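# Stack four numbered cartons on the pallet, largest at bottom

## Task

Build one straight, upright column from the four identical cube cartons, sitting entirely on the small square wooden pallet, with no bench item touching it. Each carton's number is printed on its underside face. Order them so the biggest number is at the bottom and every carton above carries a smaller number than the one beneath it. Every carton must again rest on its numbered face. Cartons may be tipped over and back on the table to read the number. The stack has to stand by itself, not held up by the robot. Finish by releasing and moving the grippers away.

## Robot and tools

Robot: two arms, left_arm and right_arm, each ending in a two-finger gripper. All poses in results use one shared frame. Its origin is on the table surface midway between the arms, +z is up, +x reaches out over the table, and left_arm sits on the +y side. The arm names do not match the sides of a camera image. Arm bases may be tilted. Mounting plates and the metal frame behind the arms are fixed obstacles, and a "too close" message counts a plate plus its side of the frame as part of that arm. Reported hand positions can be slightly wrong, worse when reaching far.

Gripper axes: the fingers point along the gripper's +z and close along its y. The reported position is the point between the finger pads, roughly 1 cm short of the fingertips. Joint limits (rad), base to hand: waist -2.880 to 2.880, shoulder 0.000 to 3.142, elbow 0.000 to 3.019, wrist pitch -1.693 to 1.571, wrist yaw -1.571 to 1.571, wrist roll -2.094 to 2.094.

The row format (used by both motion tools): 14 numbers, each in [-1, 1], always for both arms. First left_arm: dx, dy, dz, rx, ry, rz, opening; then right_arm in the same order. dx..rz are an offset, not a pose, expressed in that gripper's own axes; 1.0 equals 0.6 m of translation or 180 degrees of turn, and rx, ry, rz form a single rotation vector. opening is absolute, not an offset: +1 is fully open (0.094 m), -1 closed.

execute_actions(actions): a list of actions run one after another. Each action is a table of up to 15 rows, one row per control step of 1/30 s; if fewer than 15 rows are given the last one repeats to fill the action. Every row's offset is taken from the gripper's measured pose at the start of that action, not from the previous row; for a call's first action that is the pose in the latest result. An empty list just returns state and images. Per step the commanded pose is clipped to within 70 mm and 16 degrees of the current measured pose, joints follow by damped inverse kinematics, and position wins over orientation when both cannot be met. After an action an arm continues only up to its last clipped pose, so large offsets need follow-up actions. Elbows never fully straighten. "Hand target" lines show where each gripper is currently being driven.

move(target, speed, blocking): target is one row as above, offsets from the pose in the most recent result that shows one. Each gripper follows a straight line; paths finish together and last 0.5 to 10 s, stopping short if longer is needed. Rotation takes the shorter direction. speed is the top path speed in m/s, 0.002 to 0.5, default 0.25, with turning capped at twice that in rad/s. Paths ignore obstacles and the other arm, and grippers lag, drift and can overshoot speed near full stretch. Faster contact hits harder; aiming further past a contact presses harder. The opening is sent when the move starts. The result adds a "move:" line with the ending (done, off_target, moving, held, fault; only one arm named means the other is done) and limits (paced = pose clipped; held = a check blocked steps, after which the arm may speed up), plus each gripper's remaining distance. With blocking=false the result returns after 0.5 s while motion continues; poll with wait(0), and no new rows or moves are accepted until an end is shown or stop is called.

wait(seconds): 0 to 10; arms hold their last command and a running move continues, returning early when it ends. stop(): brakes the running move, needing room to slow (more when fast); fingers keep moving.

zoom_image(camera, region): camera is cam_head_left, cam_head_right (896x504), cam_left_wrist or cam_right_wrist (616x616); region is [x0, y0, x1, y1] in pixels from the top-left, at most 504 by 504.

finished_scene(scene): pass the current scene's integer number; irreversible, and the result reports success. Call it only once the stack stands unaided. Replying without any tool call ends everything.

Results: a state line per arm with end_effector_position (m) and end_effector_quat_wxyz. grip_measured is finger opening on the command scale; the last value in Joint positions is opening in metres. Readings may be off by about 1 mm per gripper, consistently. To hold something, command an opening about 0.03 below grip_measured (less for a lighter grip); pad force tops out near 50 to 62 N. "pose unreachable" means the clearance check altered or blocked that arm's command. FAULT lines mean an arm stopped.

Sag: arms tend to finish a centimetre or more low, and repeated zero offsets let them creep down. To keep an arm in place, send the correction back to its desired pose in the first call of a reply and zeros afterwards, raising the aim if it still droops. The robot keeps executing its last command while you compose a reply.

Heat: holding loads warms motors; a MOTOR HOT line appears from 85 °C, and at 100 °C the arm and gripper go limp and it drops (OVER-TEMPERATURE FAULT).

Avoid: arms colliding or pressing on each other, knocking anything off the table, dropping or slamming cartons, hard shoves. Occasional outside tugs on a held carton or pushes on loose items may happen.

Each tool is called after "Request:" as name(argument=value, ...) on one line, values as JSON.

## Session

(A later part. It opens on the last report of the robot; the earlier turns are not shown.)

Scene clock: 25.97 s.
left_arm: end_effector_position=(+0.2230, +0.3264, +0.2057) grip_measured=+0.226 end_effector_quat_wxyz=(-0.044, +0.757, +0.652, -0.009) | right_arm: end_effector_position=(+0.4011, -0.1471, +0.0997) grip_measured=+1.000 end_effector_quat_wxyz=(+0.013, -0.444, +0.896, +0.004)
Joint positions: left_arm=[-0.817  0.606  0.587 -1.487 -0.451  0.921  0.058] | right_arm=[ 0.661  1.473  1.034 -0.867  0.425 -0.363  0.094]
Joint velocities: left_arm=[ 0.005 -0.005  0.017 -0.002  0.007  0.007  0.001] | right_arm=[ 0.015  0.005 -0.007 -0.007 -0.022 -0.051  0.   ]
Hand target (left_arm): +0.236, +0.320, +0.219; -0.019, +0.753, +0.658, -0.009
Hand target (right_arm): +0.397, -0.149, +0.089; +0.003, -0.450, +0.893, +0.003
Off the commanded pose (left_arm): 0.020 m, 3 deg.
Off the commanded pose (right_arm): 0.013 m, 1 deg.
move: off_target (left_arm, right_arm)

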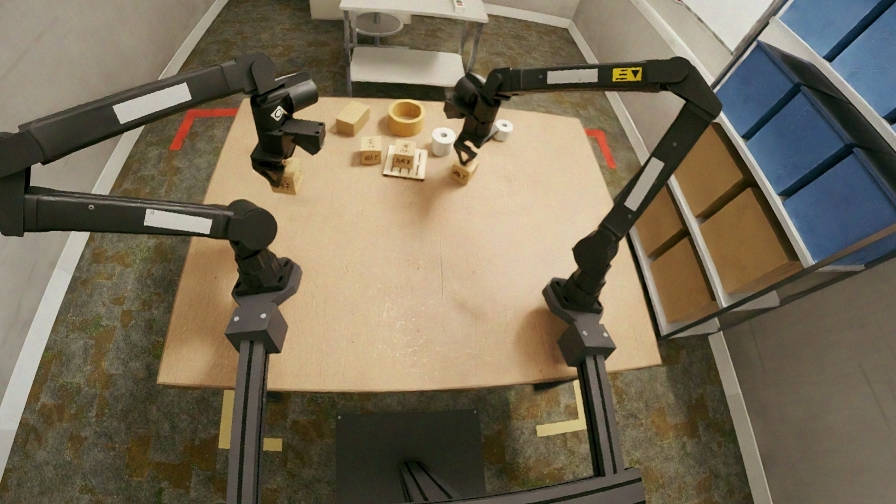

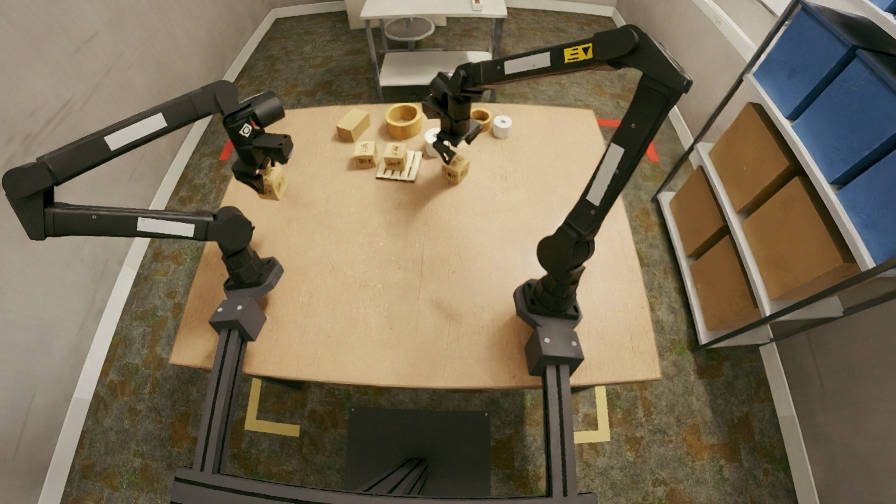

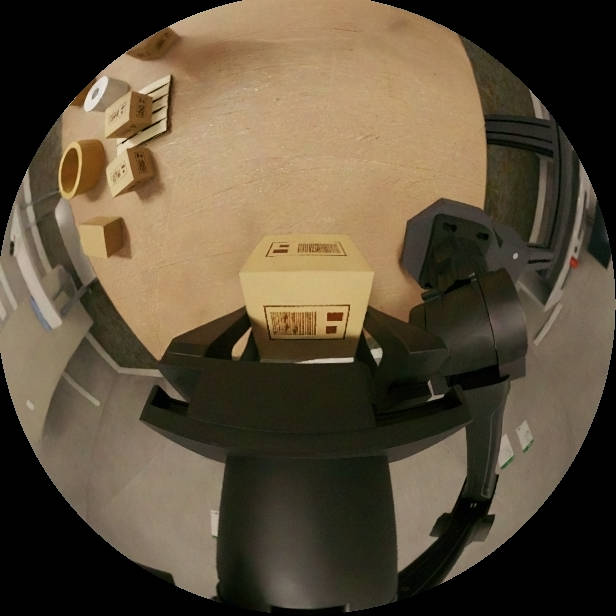

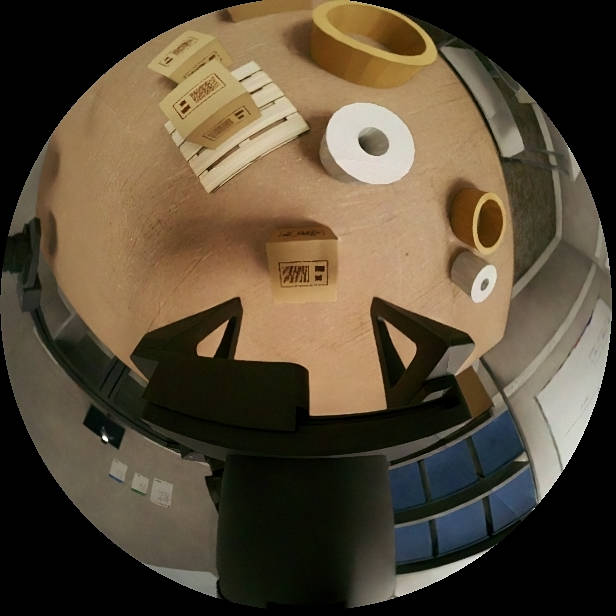

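Request:
move(target=[0,0.02,-0.03,0,0,0,0.16,-0.003,0.012,0.13,0,0,-0.015,1], speed=0.1)

Request:
move(target=[0,0,0,0,0,0,0.16,0,0,0,0,0,0,0.15])

Scene clock: 27.33 s.
left_arm: end_effector_position=(+0.2243, +0.3278, +0.2095) grip_measured=+0.226 end_effector_quat_wxyz=(-0.055, +0.760, +0.647, -0.010) | right_arm: end_effector_position=(+0.4041, -0.1363, +0.0354) grip_measured=+1.000 end_effector_quat_wxyz=(+0.025, -0.458, +0.888, +0.006)
Joint positions: left_arm=[-0.817  0.625  0.604 -1.511 -0.451  0.921  0.058] | right_arm=[ 0.615  1.594  0.995 -0.66   0.409 -0.455  0.094]
Joint velocities: left_arm=[-0.015 -0.005 -0.002  0.007  0.022 -0.051 -0.   ] | right_arm=[ 0.005 -0.015 -0.017 -0.002 -0.007 -0.037  0.   ]
Hand target (left_arm): +0.236, +0.324, +0.222; -0.043, +0.757, +0.652, -0.009
Hand target (right_arm): +0.399, -0.141, +0.023; +0.013, -0.465, +0.885, +0.004
Off the commanded pose (left_arm): 0.018 m, 1 deg.
Off the commanded pose (right_arm): 0.015 m, 2 deg.
move: off_target (left_arm, right_arm)

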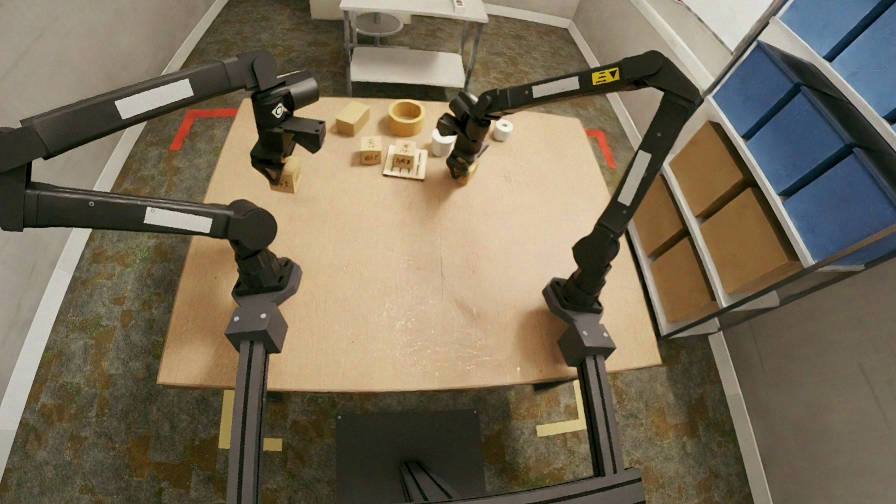

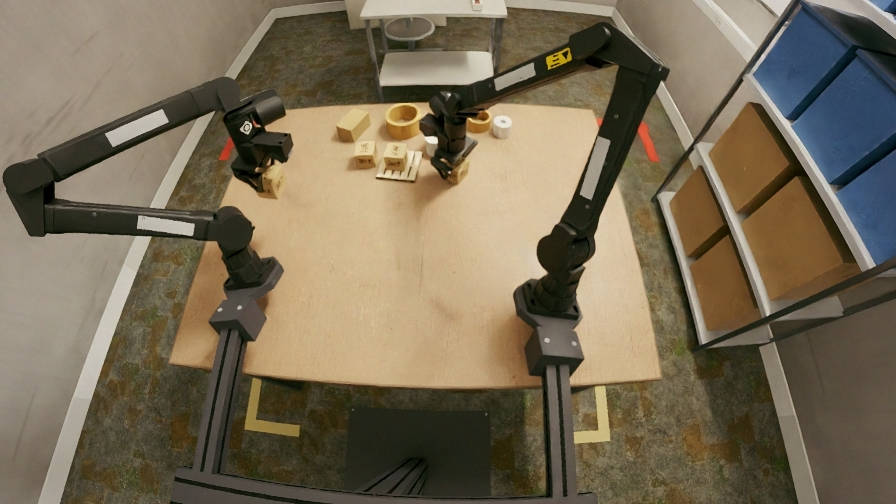

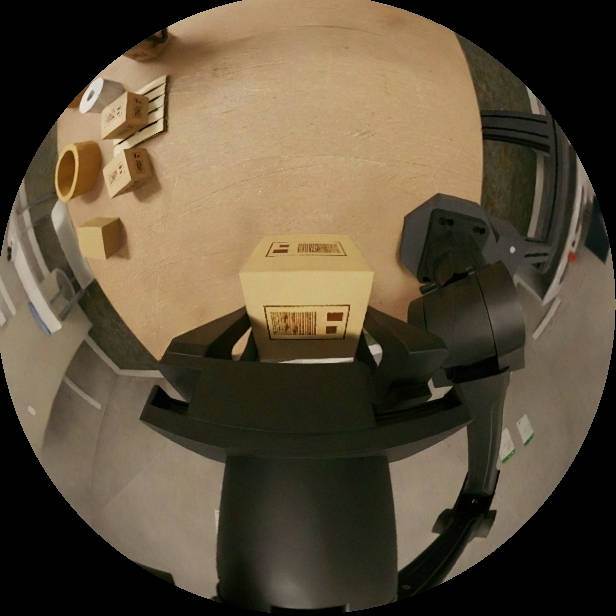

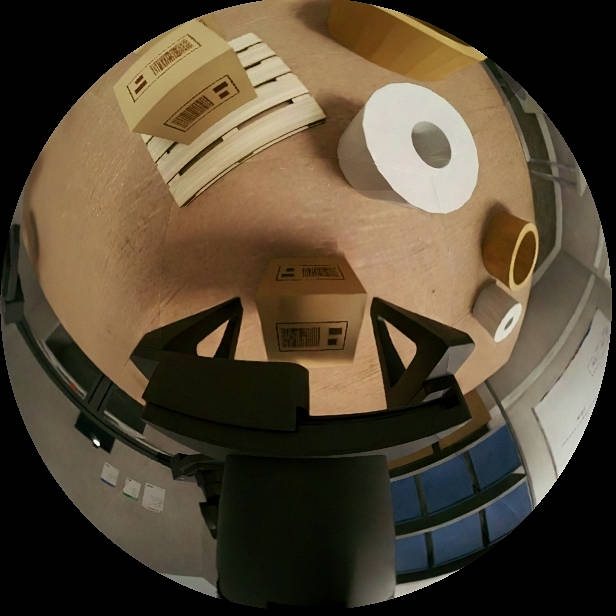

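Scene clock: 27.83 s.
left_arm: end_effector_position=(+0.2230, +0.3282, +0.2083) grip_measured=+0.226 end_effector_quat_wxyz=(-0.057, +0.761, +0.647, -0.010) | right_arm: end_effector_position=(+0.4041, -0.1363, +0.0354) grip_measured=+0.210 end_effector_quat_wxyz=(+0.025, -0.458, +0.888, +0.006)
Joint positions: left_arm=[-0.817  0.625  0.6   -1.511 -0.451  0.921  0.058] | right_arm=[ 0.615  1.594  0.995 -0.66   0.409 -0.455  0.057]
Joint velocities: left_arm=[-0.005 -0.015  0.017 -0.012 -0.037 -0.037  0.   ] | right_arm=[-0.015  0.005  0.002 -0.017 -0.081  0.022 -0.001]
Hand target (left_arm): +0.224, +0.328, +0.210; -0.055, +0.760, +0.647, -0.010
Hand target (right_arm): +0.404, -0.136, +0.035; +0.025, -0.458, +0.888, +0.006
Off the commanded pose (left_arm): 0.002 m, 0 deg.
Off the commanded pose (right_arm): 0.000 m, 0 deg.
move: done

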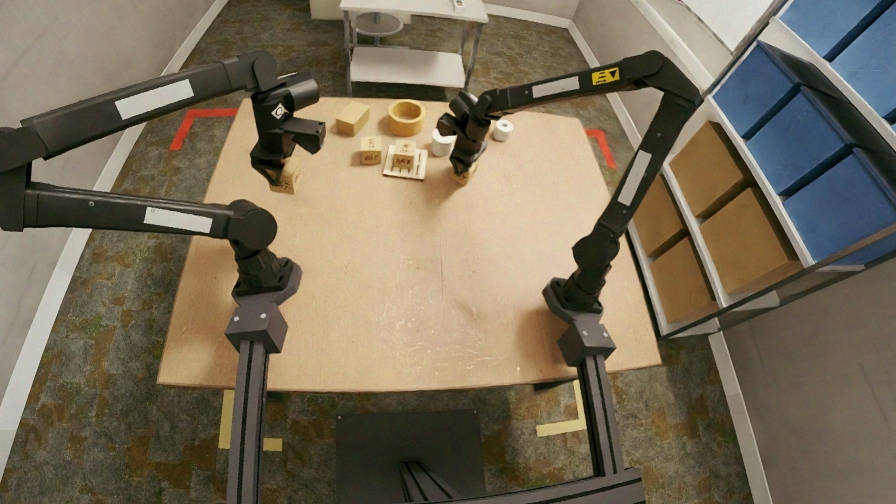

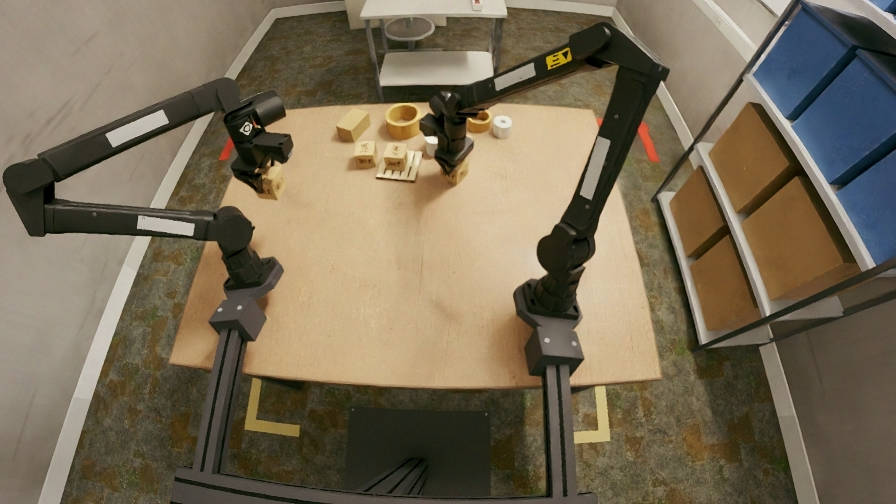

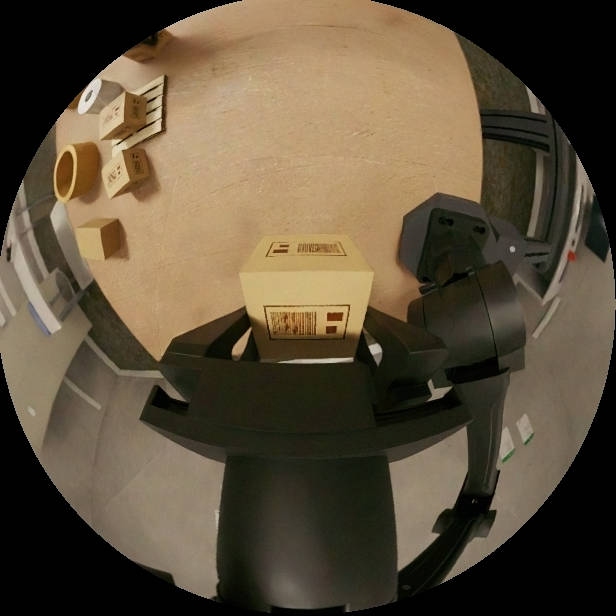

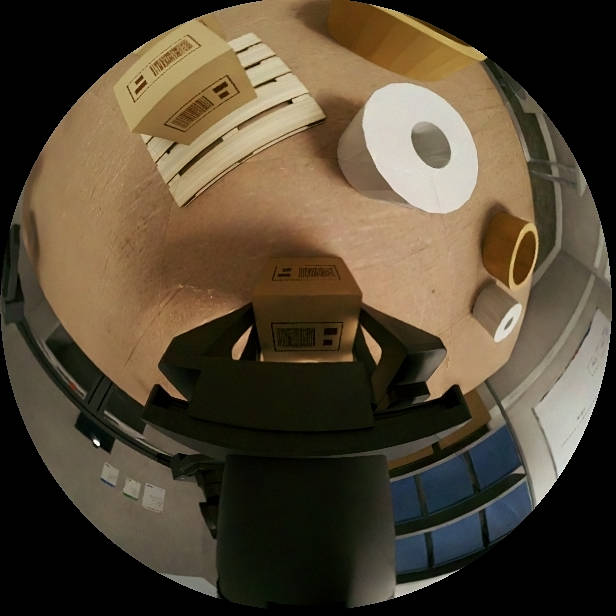

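Request:
move(target=[0,0,0,0,0,0,0.16,0.05,0,-0.15,0,0,0,0.15])

Request:
move(target=[-0.395,0.44,0.01,-0.032,-0.019,0.01,0.16,0.3,0,-0.15,0,0,-0.2,0.15], speed=0.3)

Scene clock: 29.23 s.
left_arm: end_effector_position=(+0.2218, +0.3285, +0.2071) grip_measured=+0.226 end_effector_quat_wxyz=(-0.058, +0.761, +0.646, -0.010) | right_arm: end_effector_position=(+0.3853, -0.1652, +0.1236) grip_measured=+0.210 end_effector_quat_wxyz=(+0.028, -0.461, +0.887, +0.005)
Joint positions: left_arm=[-0.817  0.625  0.596 -1.511 -0.451  0.921  0.058] | right_arm=[ 0.671  1.363  0.968 -0.881  0.427 -0.405  0.057]
Joint velocities: left_arm=[-0.015 -0.015  0.017  0.012 -0.022  0.022 -0.   ] | right_arm=[-0.005 -0.005 -0.007 -0.007  0.066 -0.007 -0.   ]
Hand target (left_arm): +0.223, +0.328, +0.208; -0.057, +0.761, +0.647, -0.010
Hand target (right_arm): +0.382, -0.163, +0.123; +0.024, -0.459, +0.888, +0.005
Off the commanded pose (left_arm): 0.002 m, 0 deg.
Off the commanded pose (right_arm): 0.003 m, 1 deg.
move: done

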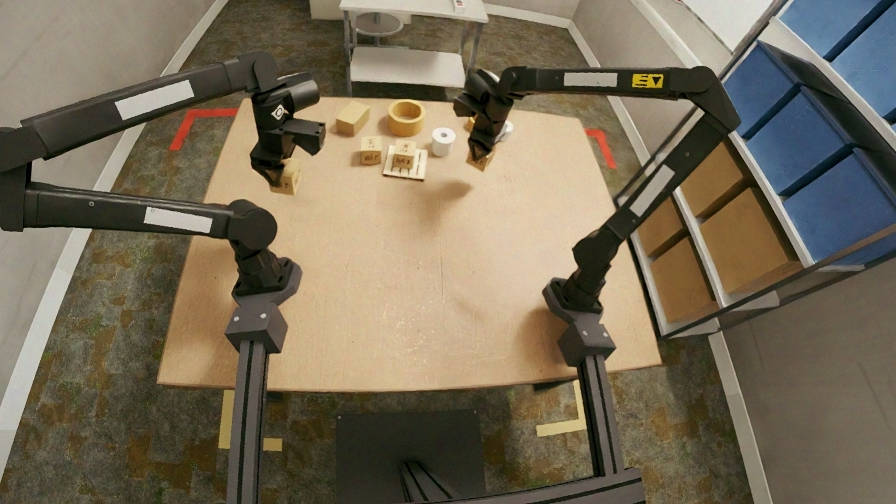

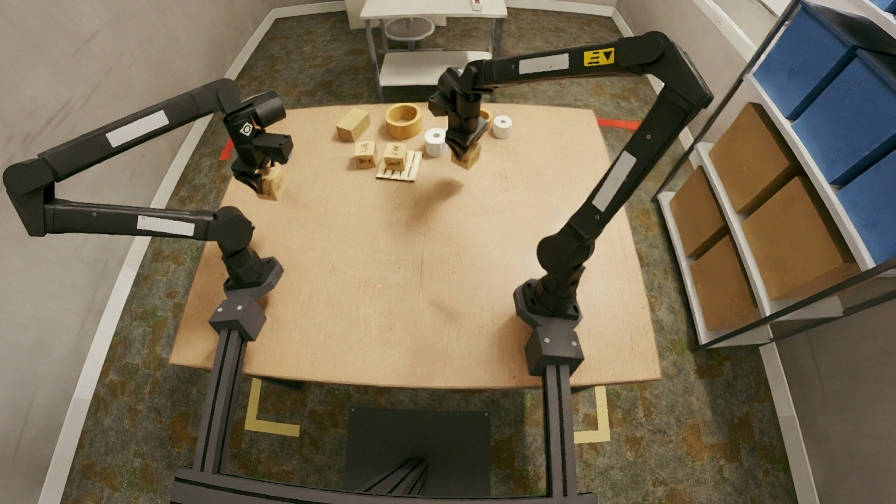

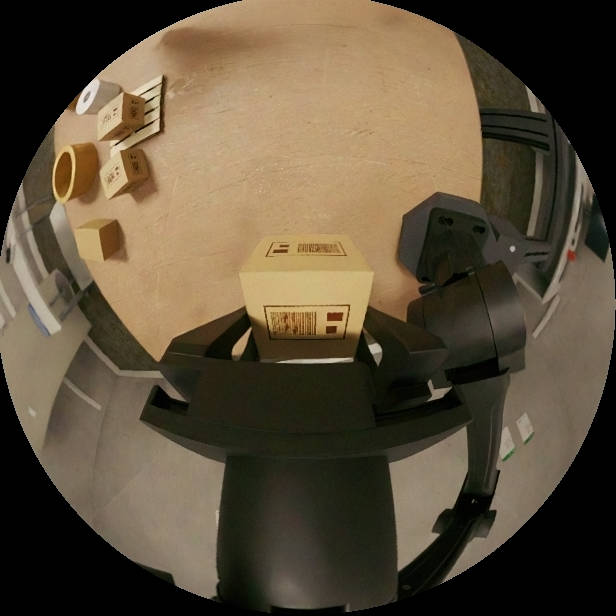

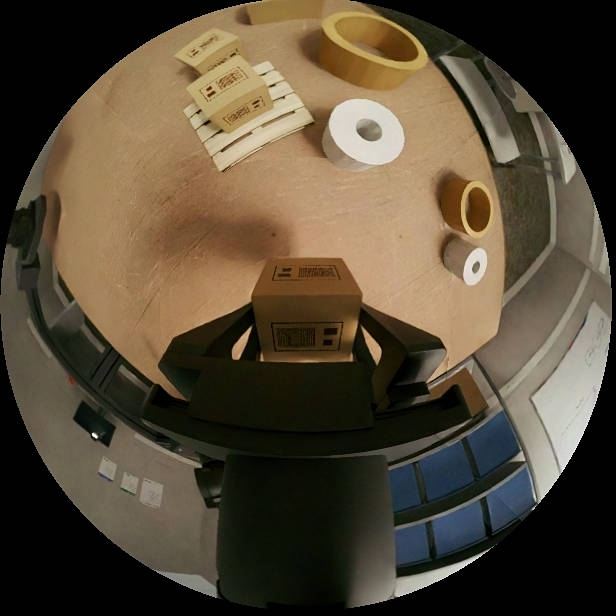

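Scene clock: 31.07 s.
left_arm: end_effector_position=(+0.4310, +0.0650, +0.1498) grip_measured=+0.226 end_effector_quat_wxyz=(-0.018, +0.770, +0.638, -0.003) | right_arm: end_effector_position=(+0.2801, -0.3082, +0.2045) grip_measured=+0.210 end_effector_quat_wxyz=(-0.036, +0.707, -0.706, +0.005)
Joint positions: left_arm=[-0.859  1.596  1.245 -1.119 -0.465  0.938  0.058] | right_arm=[ 0.556  0.749  0.713 -1.176  0.388 -1.145  0.057]
Joint velocities: left_arm=[-0.015 -0.005  0.012 -0.007 -0.051  0.037 -0.001] | right_arm=[-0.005 -0.015  0.007  0.012  0.037  0.022 -0.   ]
Hand target (left_arm): +0.441, +0.054, +0.162; -0.001, +0.772, +0.635, -0.001
Hand target (right_arm): +0.276, -0.312, +0.201; -0.030, +0.712, -0.702, +0.003
Off the commanded pose (left_arm): 0.018 m, 2 deg.
Off the commanded pose (right_arm): 0.008 m, 1 deg.
move: off_target (left_arm)

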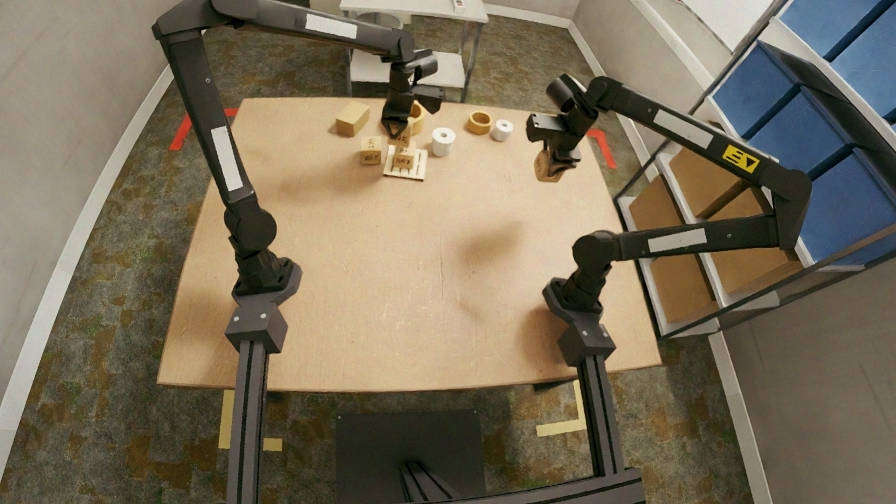

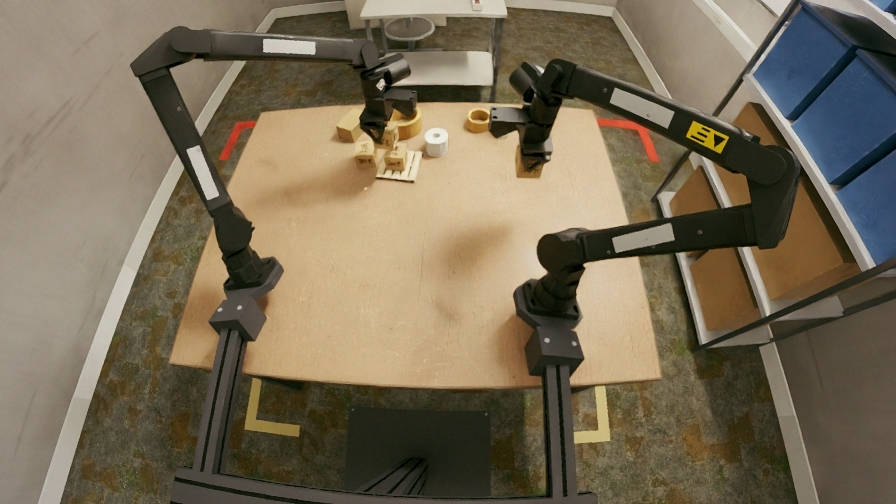

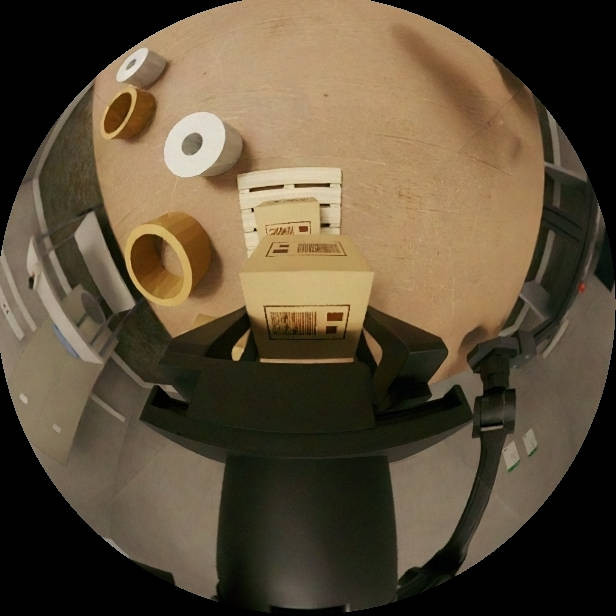

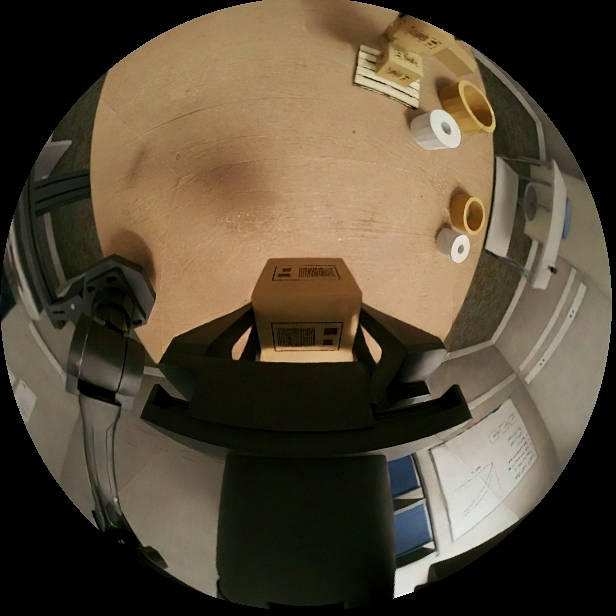

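Request:
move(target=[-0.033,0.028,0.052,-0.01,-0.006,-0.017,0.16,0,0,0,0,0,0,0.15], speed=0.06)

Request:
zoom_image(camera="cam_head_left", region=[350,90,460,190])

Scene clock: 32.30 s.
left_arm: end_effector_position=(+0.4363, +0.0457, +0.1205) grip_measured=+0.226 end_effector_quat_wxyz=(-0.004, +0.760, +0.650, -0.001) | right_arm: end_effector_position=(+0.2801, -0.3082, +0.2045) grip_measured=+0.210 end_effector_quat_wxyz=(-0.036, +0.708, -0.705, +0.005)
Joint positions: left_arm=[-0.85   1.658  1.243 -1.017 -0.465  0.933  0.058] | right_arm=[ 0.556  0.749  0.713 -1.176  0.388 -1.147  0.057]
Joint velocities: left_arm=[-0.015 -0.005 -0.002  0.012  0.095  0.037 -0.001] | right_arm=[-0.015 -0.005 -0.017 -0.002  0.007  0.022 -0.   ]
Hand target (left_arm): +0.443, +0.043, +0.118; -0.000, +0.752, +0.659, +0.000
Hand target (right_arm): +0.280, -0.308, +0.204; -0.036, +0.707, -0.706, +0.005
Off the commanded pose (left_arm): 0.008 m, 1 deg.
Off the commanded pose (right_arm): 0.000 m, 0 deg.
move: done

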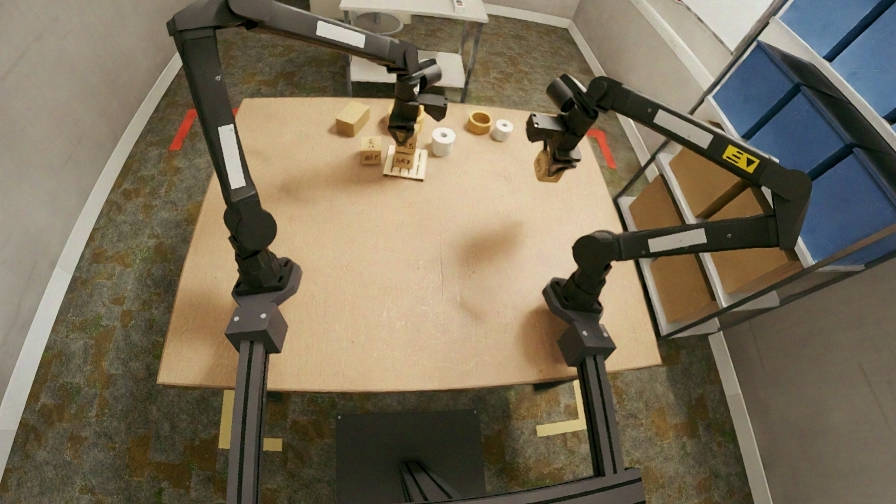

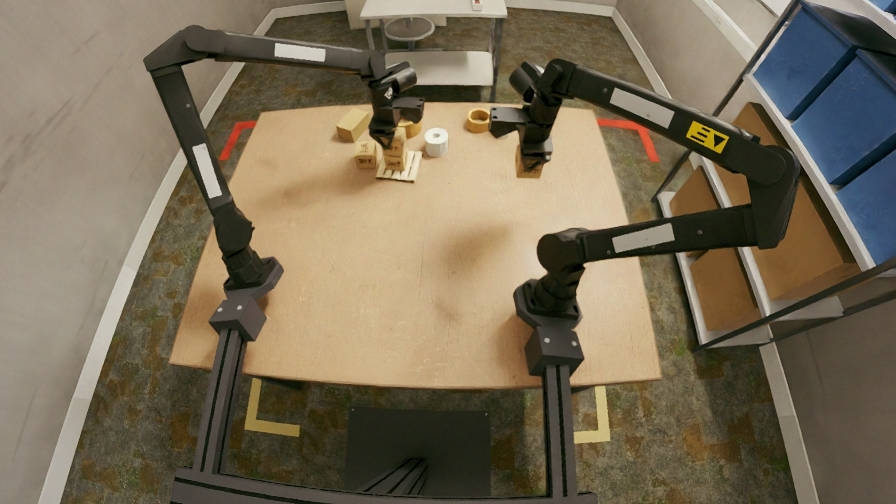

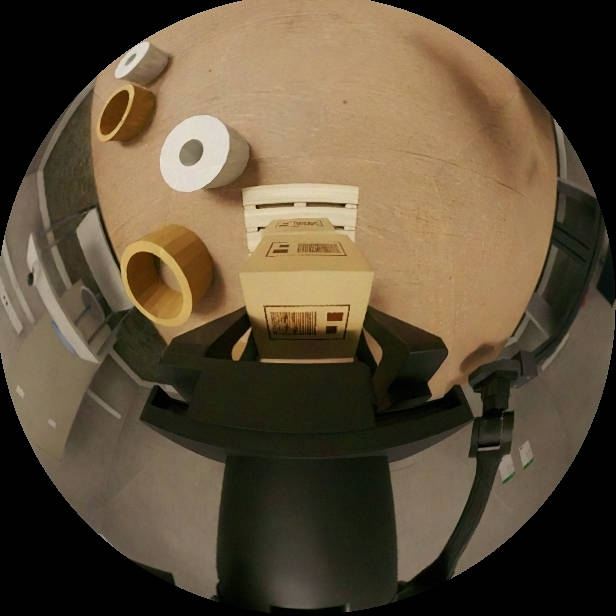

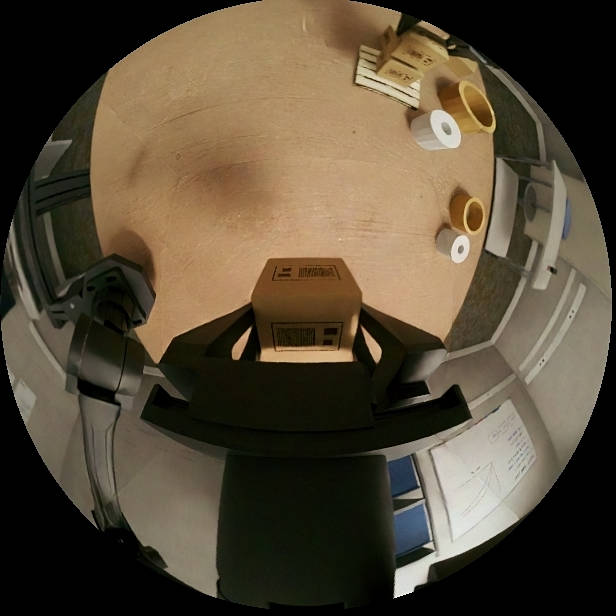

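Region (350, 90, 460, 190) of cam_head_left's 896x504 image, scaled by 4.582, with more detail than that image has; it fills the top 458 rows of this view, and the rest is white.

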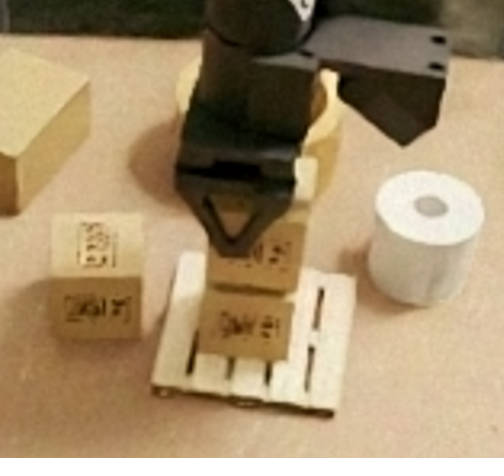

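Slightly −y; need +x about 5 mm.

Request:
move(target=[0.004,0.02,0.033,0,0,-0.005,0.16,0,0,0,0,0,0,0.15], speed=0.04)

Request:
zoom_image(camera="cam_head_left", region=[350,90,460,190])

Scene clock: 33.33 s.
left_arm: end_effector_position=(+0.4446, +0.0493, +0.1062) grip_measured=+0.226 end_effector_quat_wxyz=(-0.004, +0.753, +0.658, +0.000) | right_arm: end_effector_position=(+0.2801, -0.3082, +0.2045) grip_measured=+0.210 end_effector_quat_wxyz=(-0.036, +0.708, -0.705, +0.005)
Joint positions: left_arm=[-0.822  1.677  1.242 -0.984 -0.463  0.942  0.058] | right_arm=[ 0.556  0.749  0.713 -1.176  0.388 -1.147  0.057]
Joint velocities: left_arm=[-0.005 -0.005 -0.012  0.002 -0.007  0.022  0.001] | right_arm=[ 0.005  0.005 -0.007 -0.007 -0.007 -0.037 -0.   ]
Hand target (left_arm): +0.448, +0.046, +0.101; -0.004, +0.755, +0.656, -0.001
Hand target (right_arm): +0.280, -0.308, +0.204; -0.036, +0.708, -0.705, +0.005
Off the commanded pose (left_arm): 0.007 m, 0 deg.
Off the commanded pose (right_arm): 0.000 m, 0 deg.
move: done

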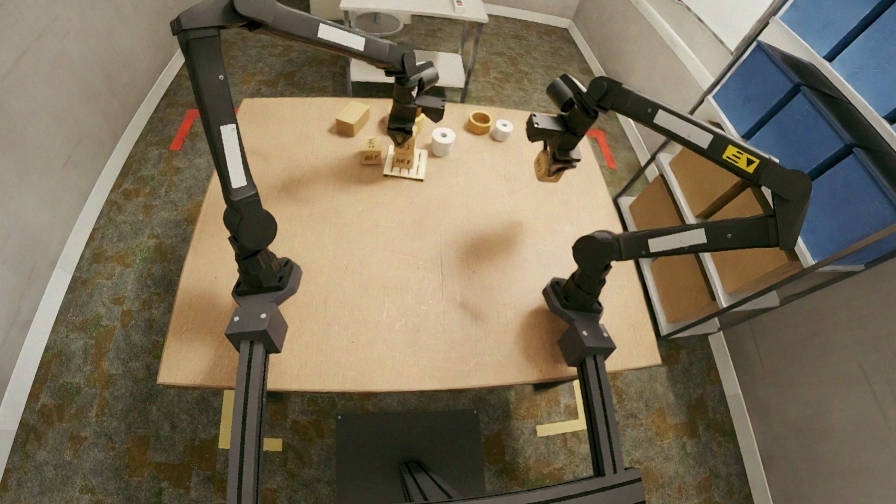

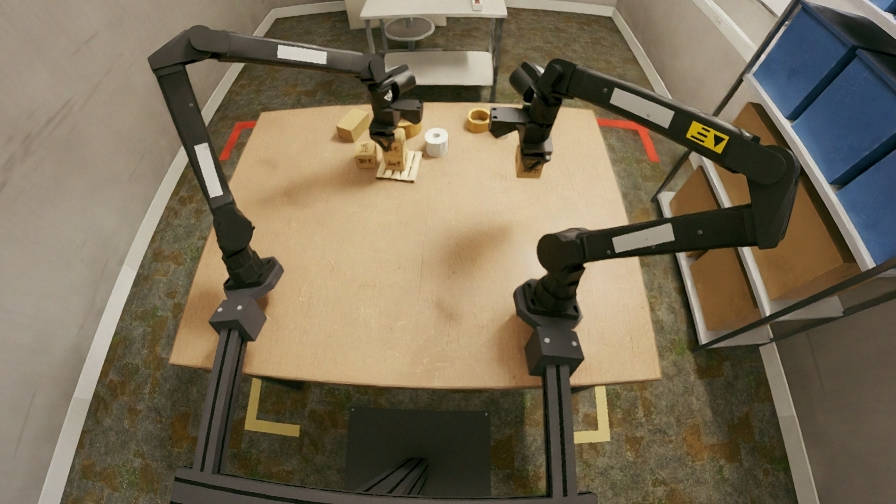

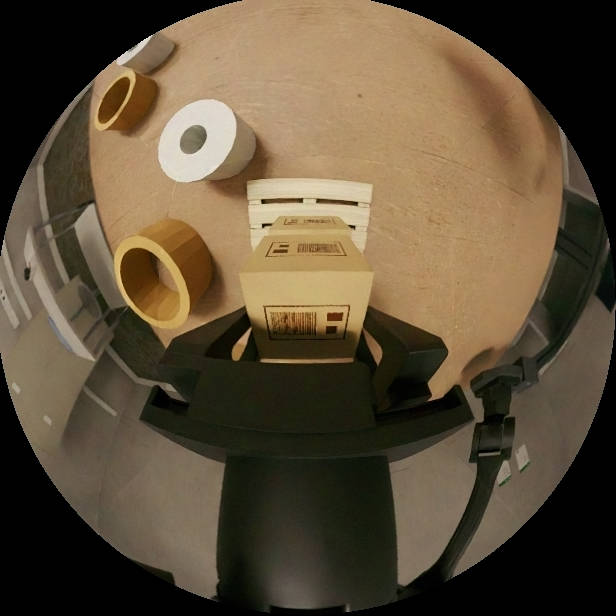

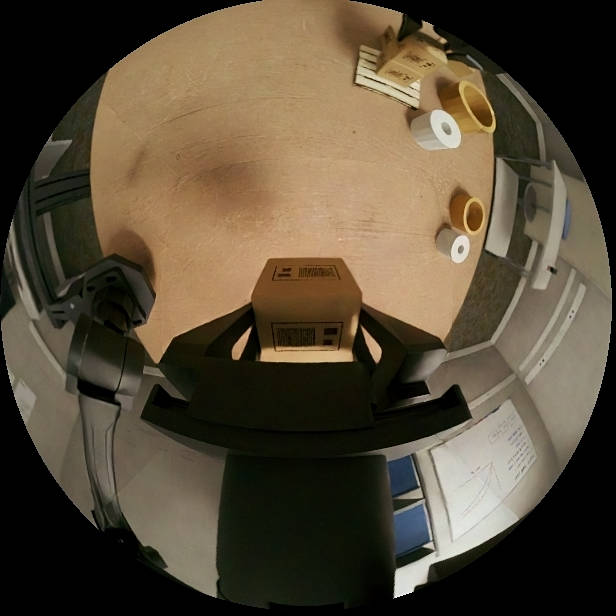

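Region (350, 90, 460, 190) of cam_head_left's 896x504 image, scaled by 4.582, with more detail than that image has; it fills the top 458 rows of this view, and the rest is white.

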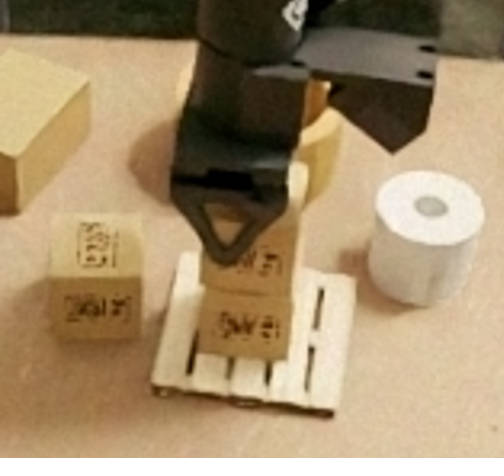

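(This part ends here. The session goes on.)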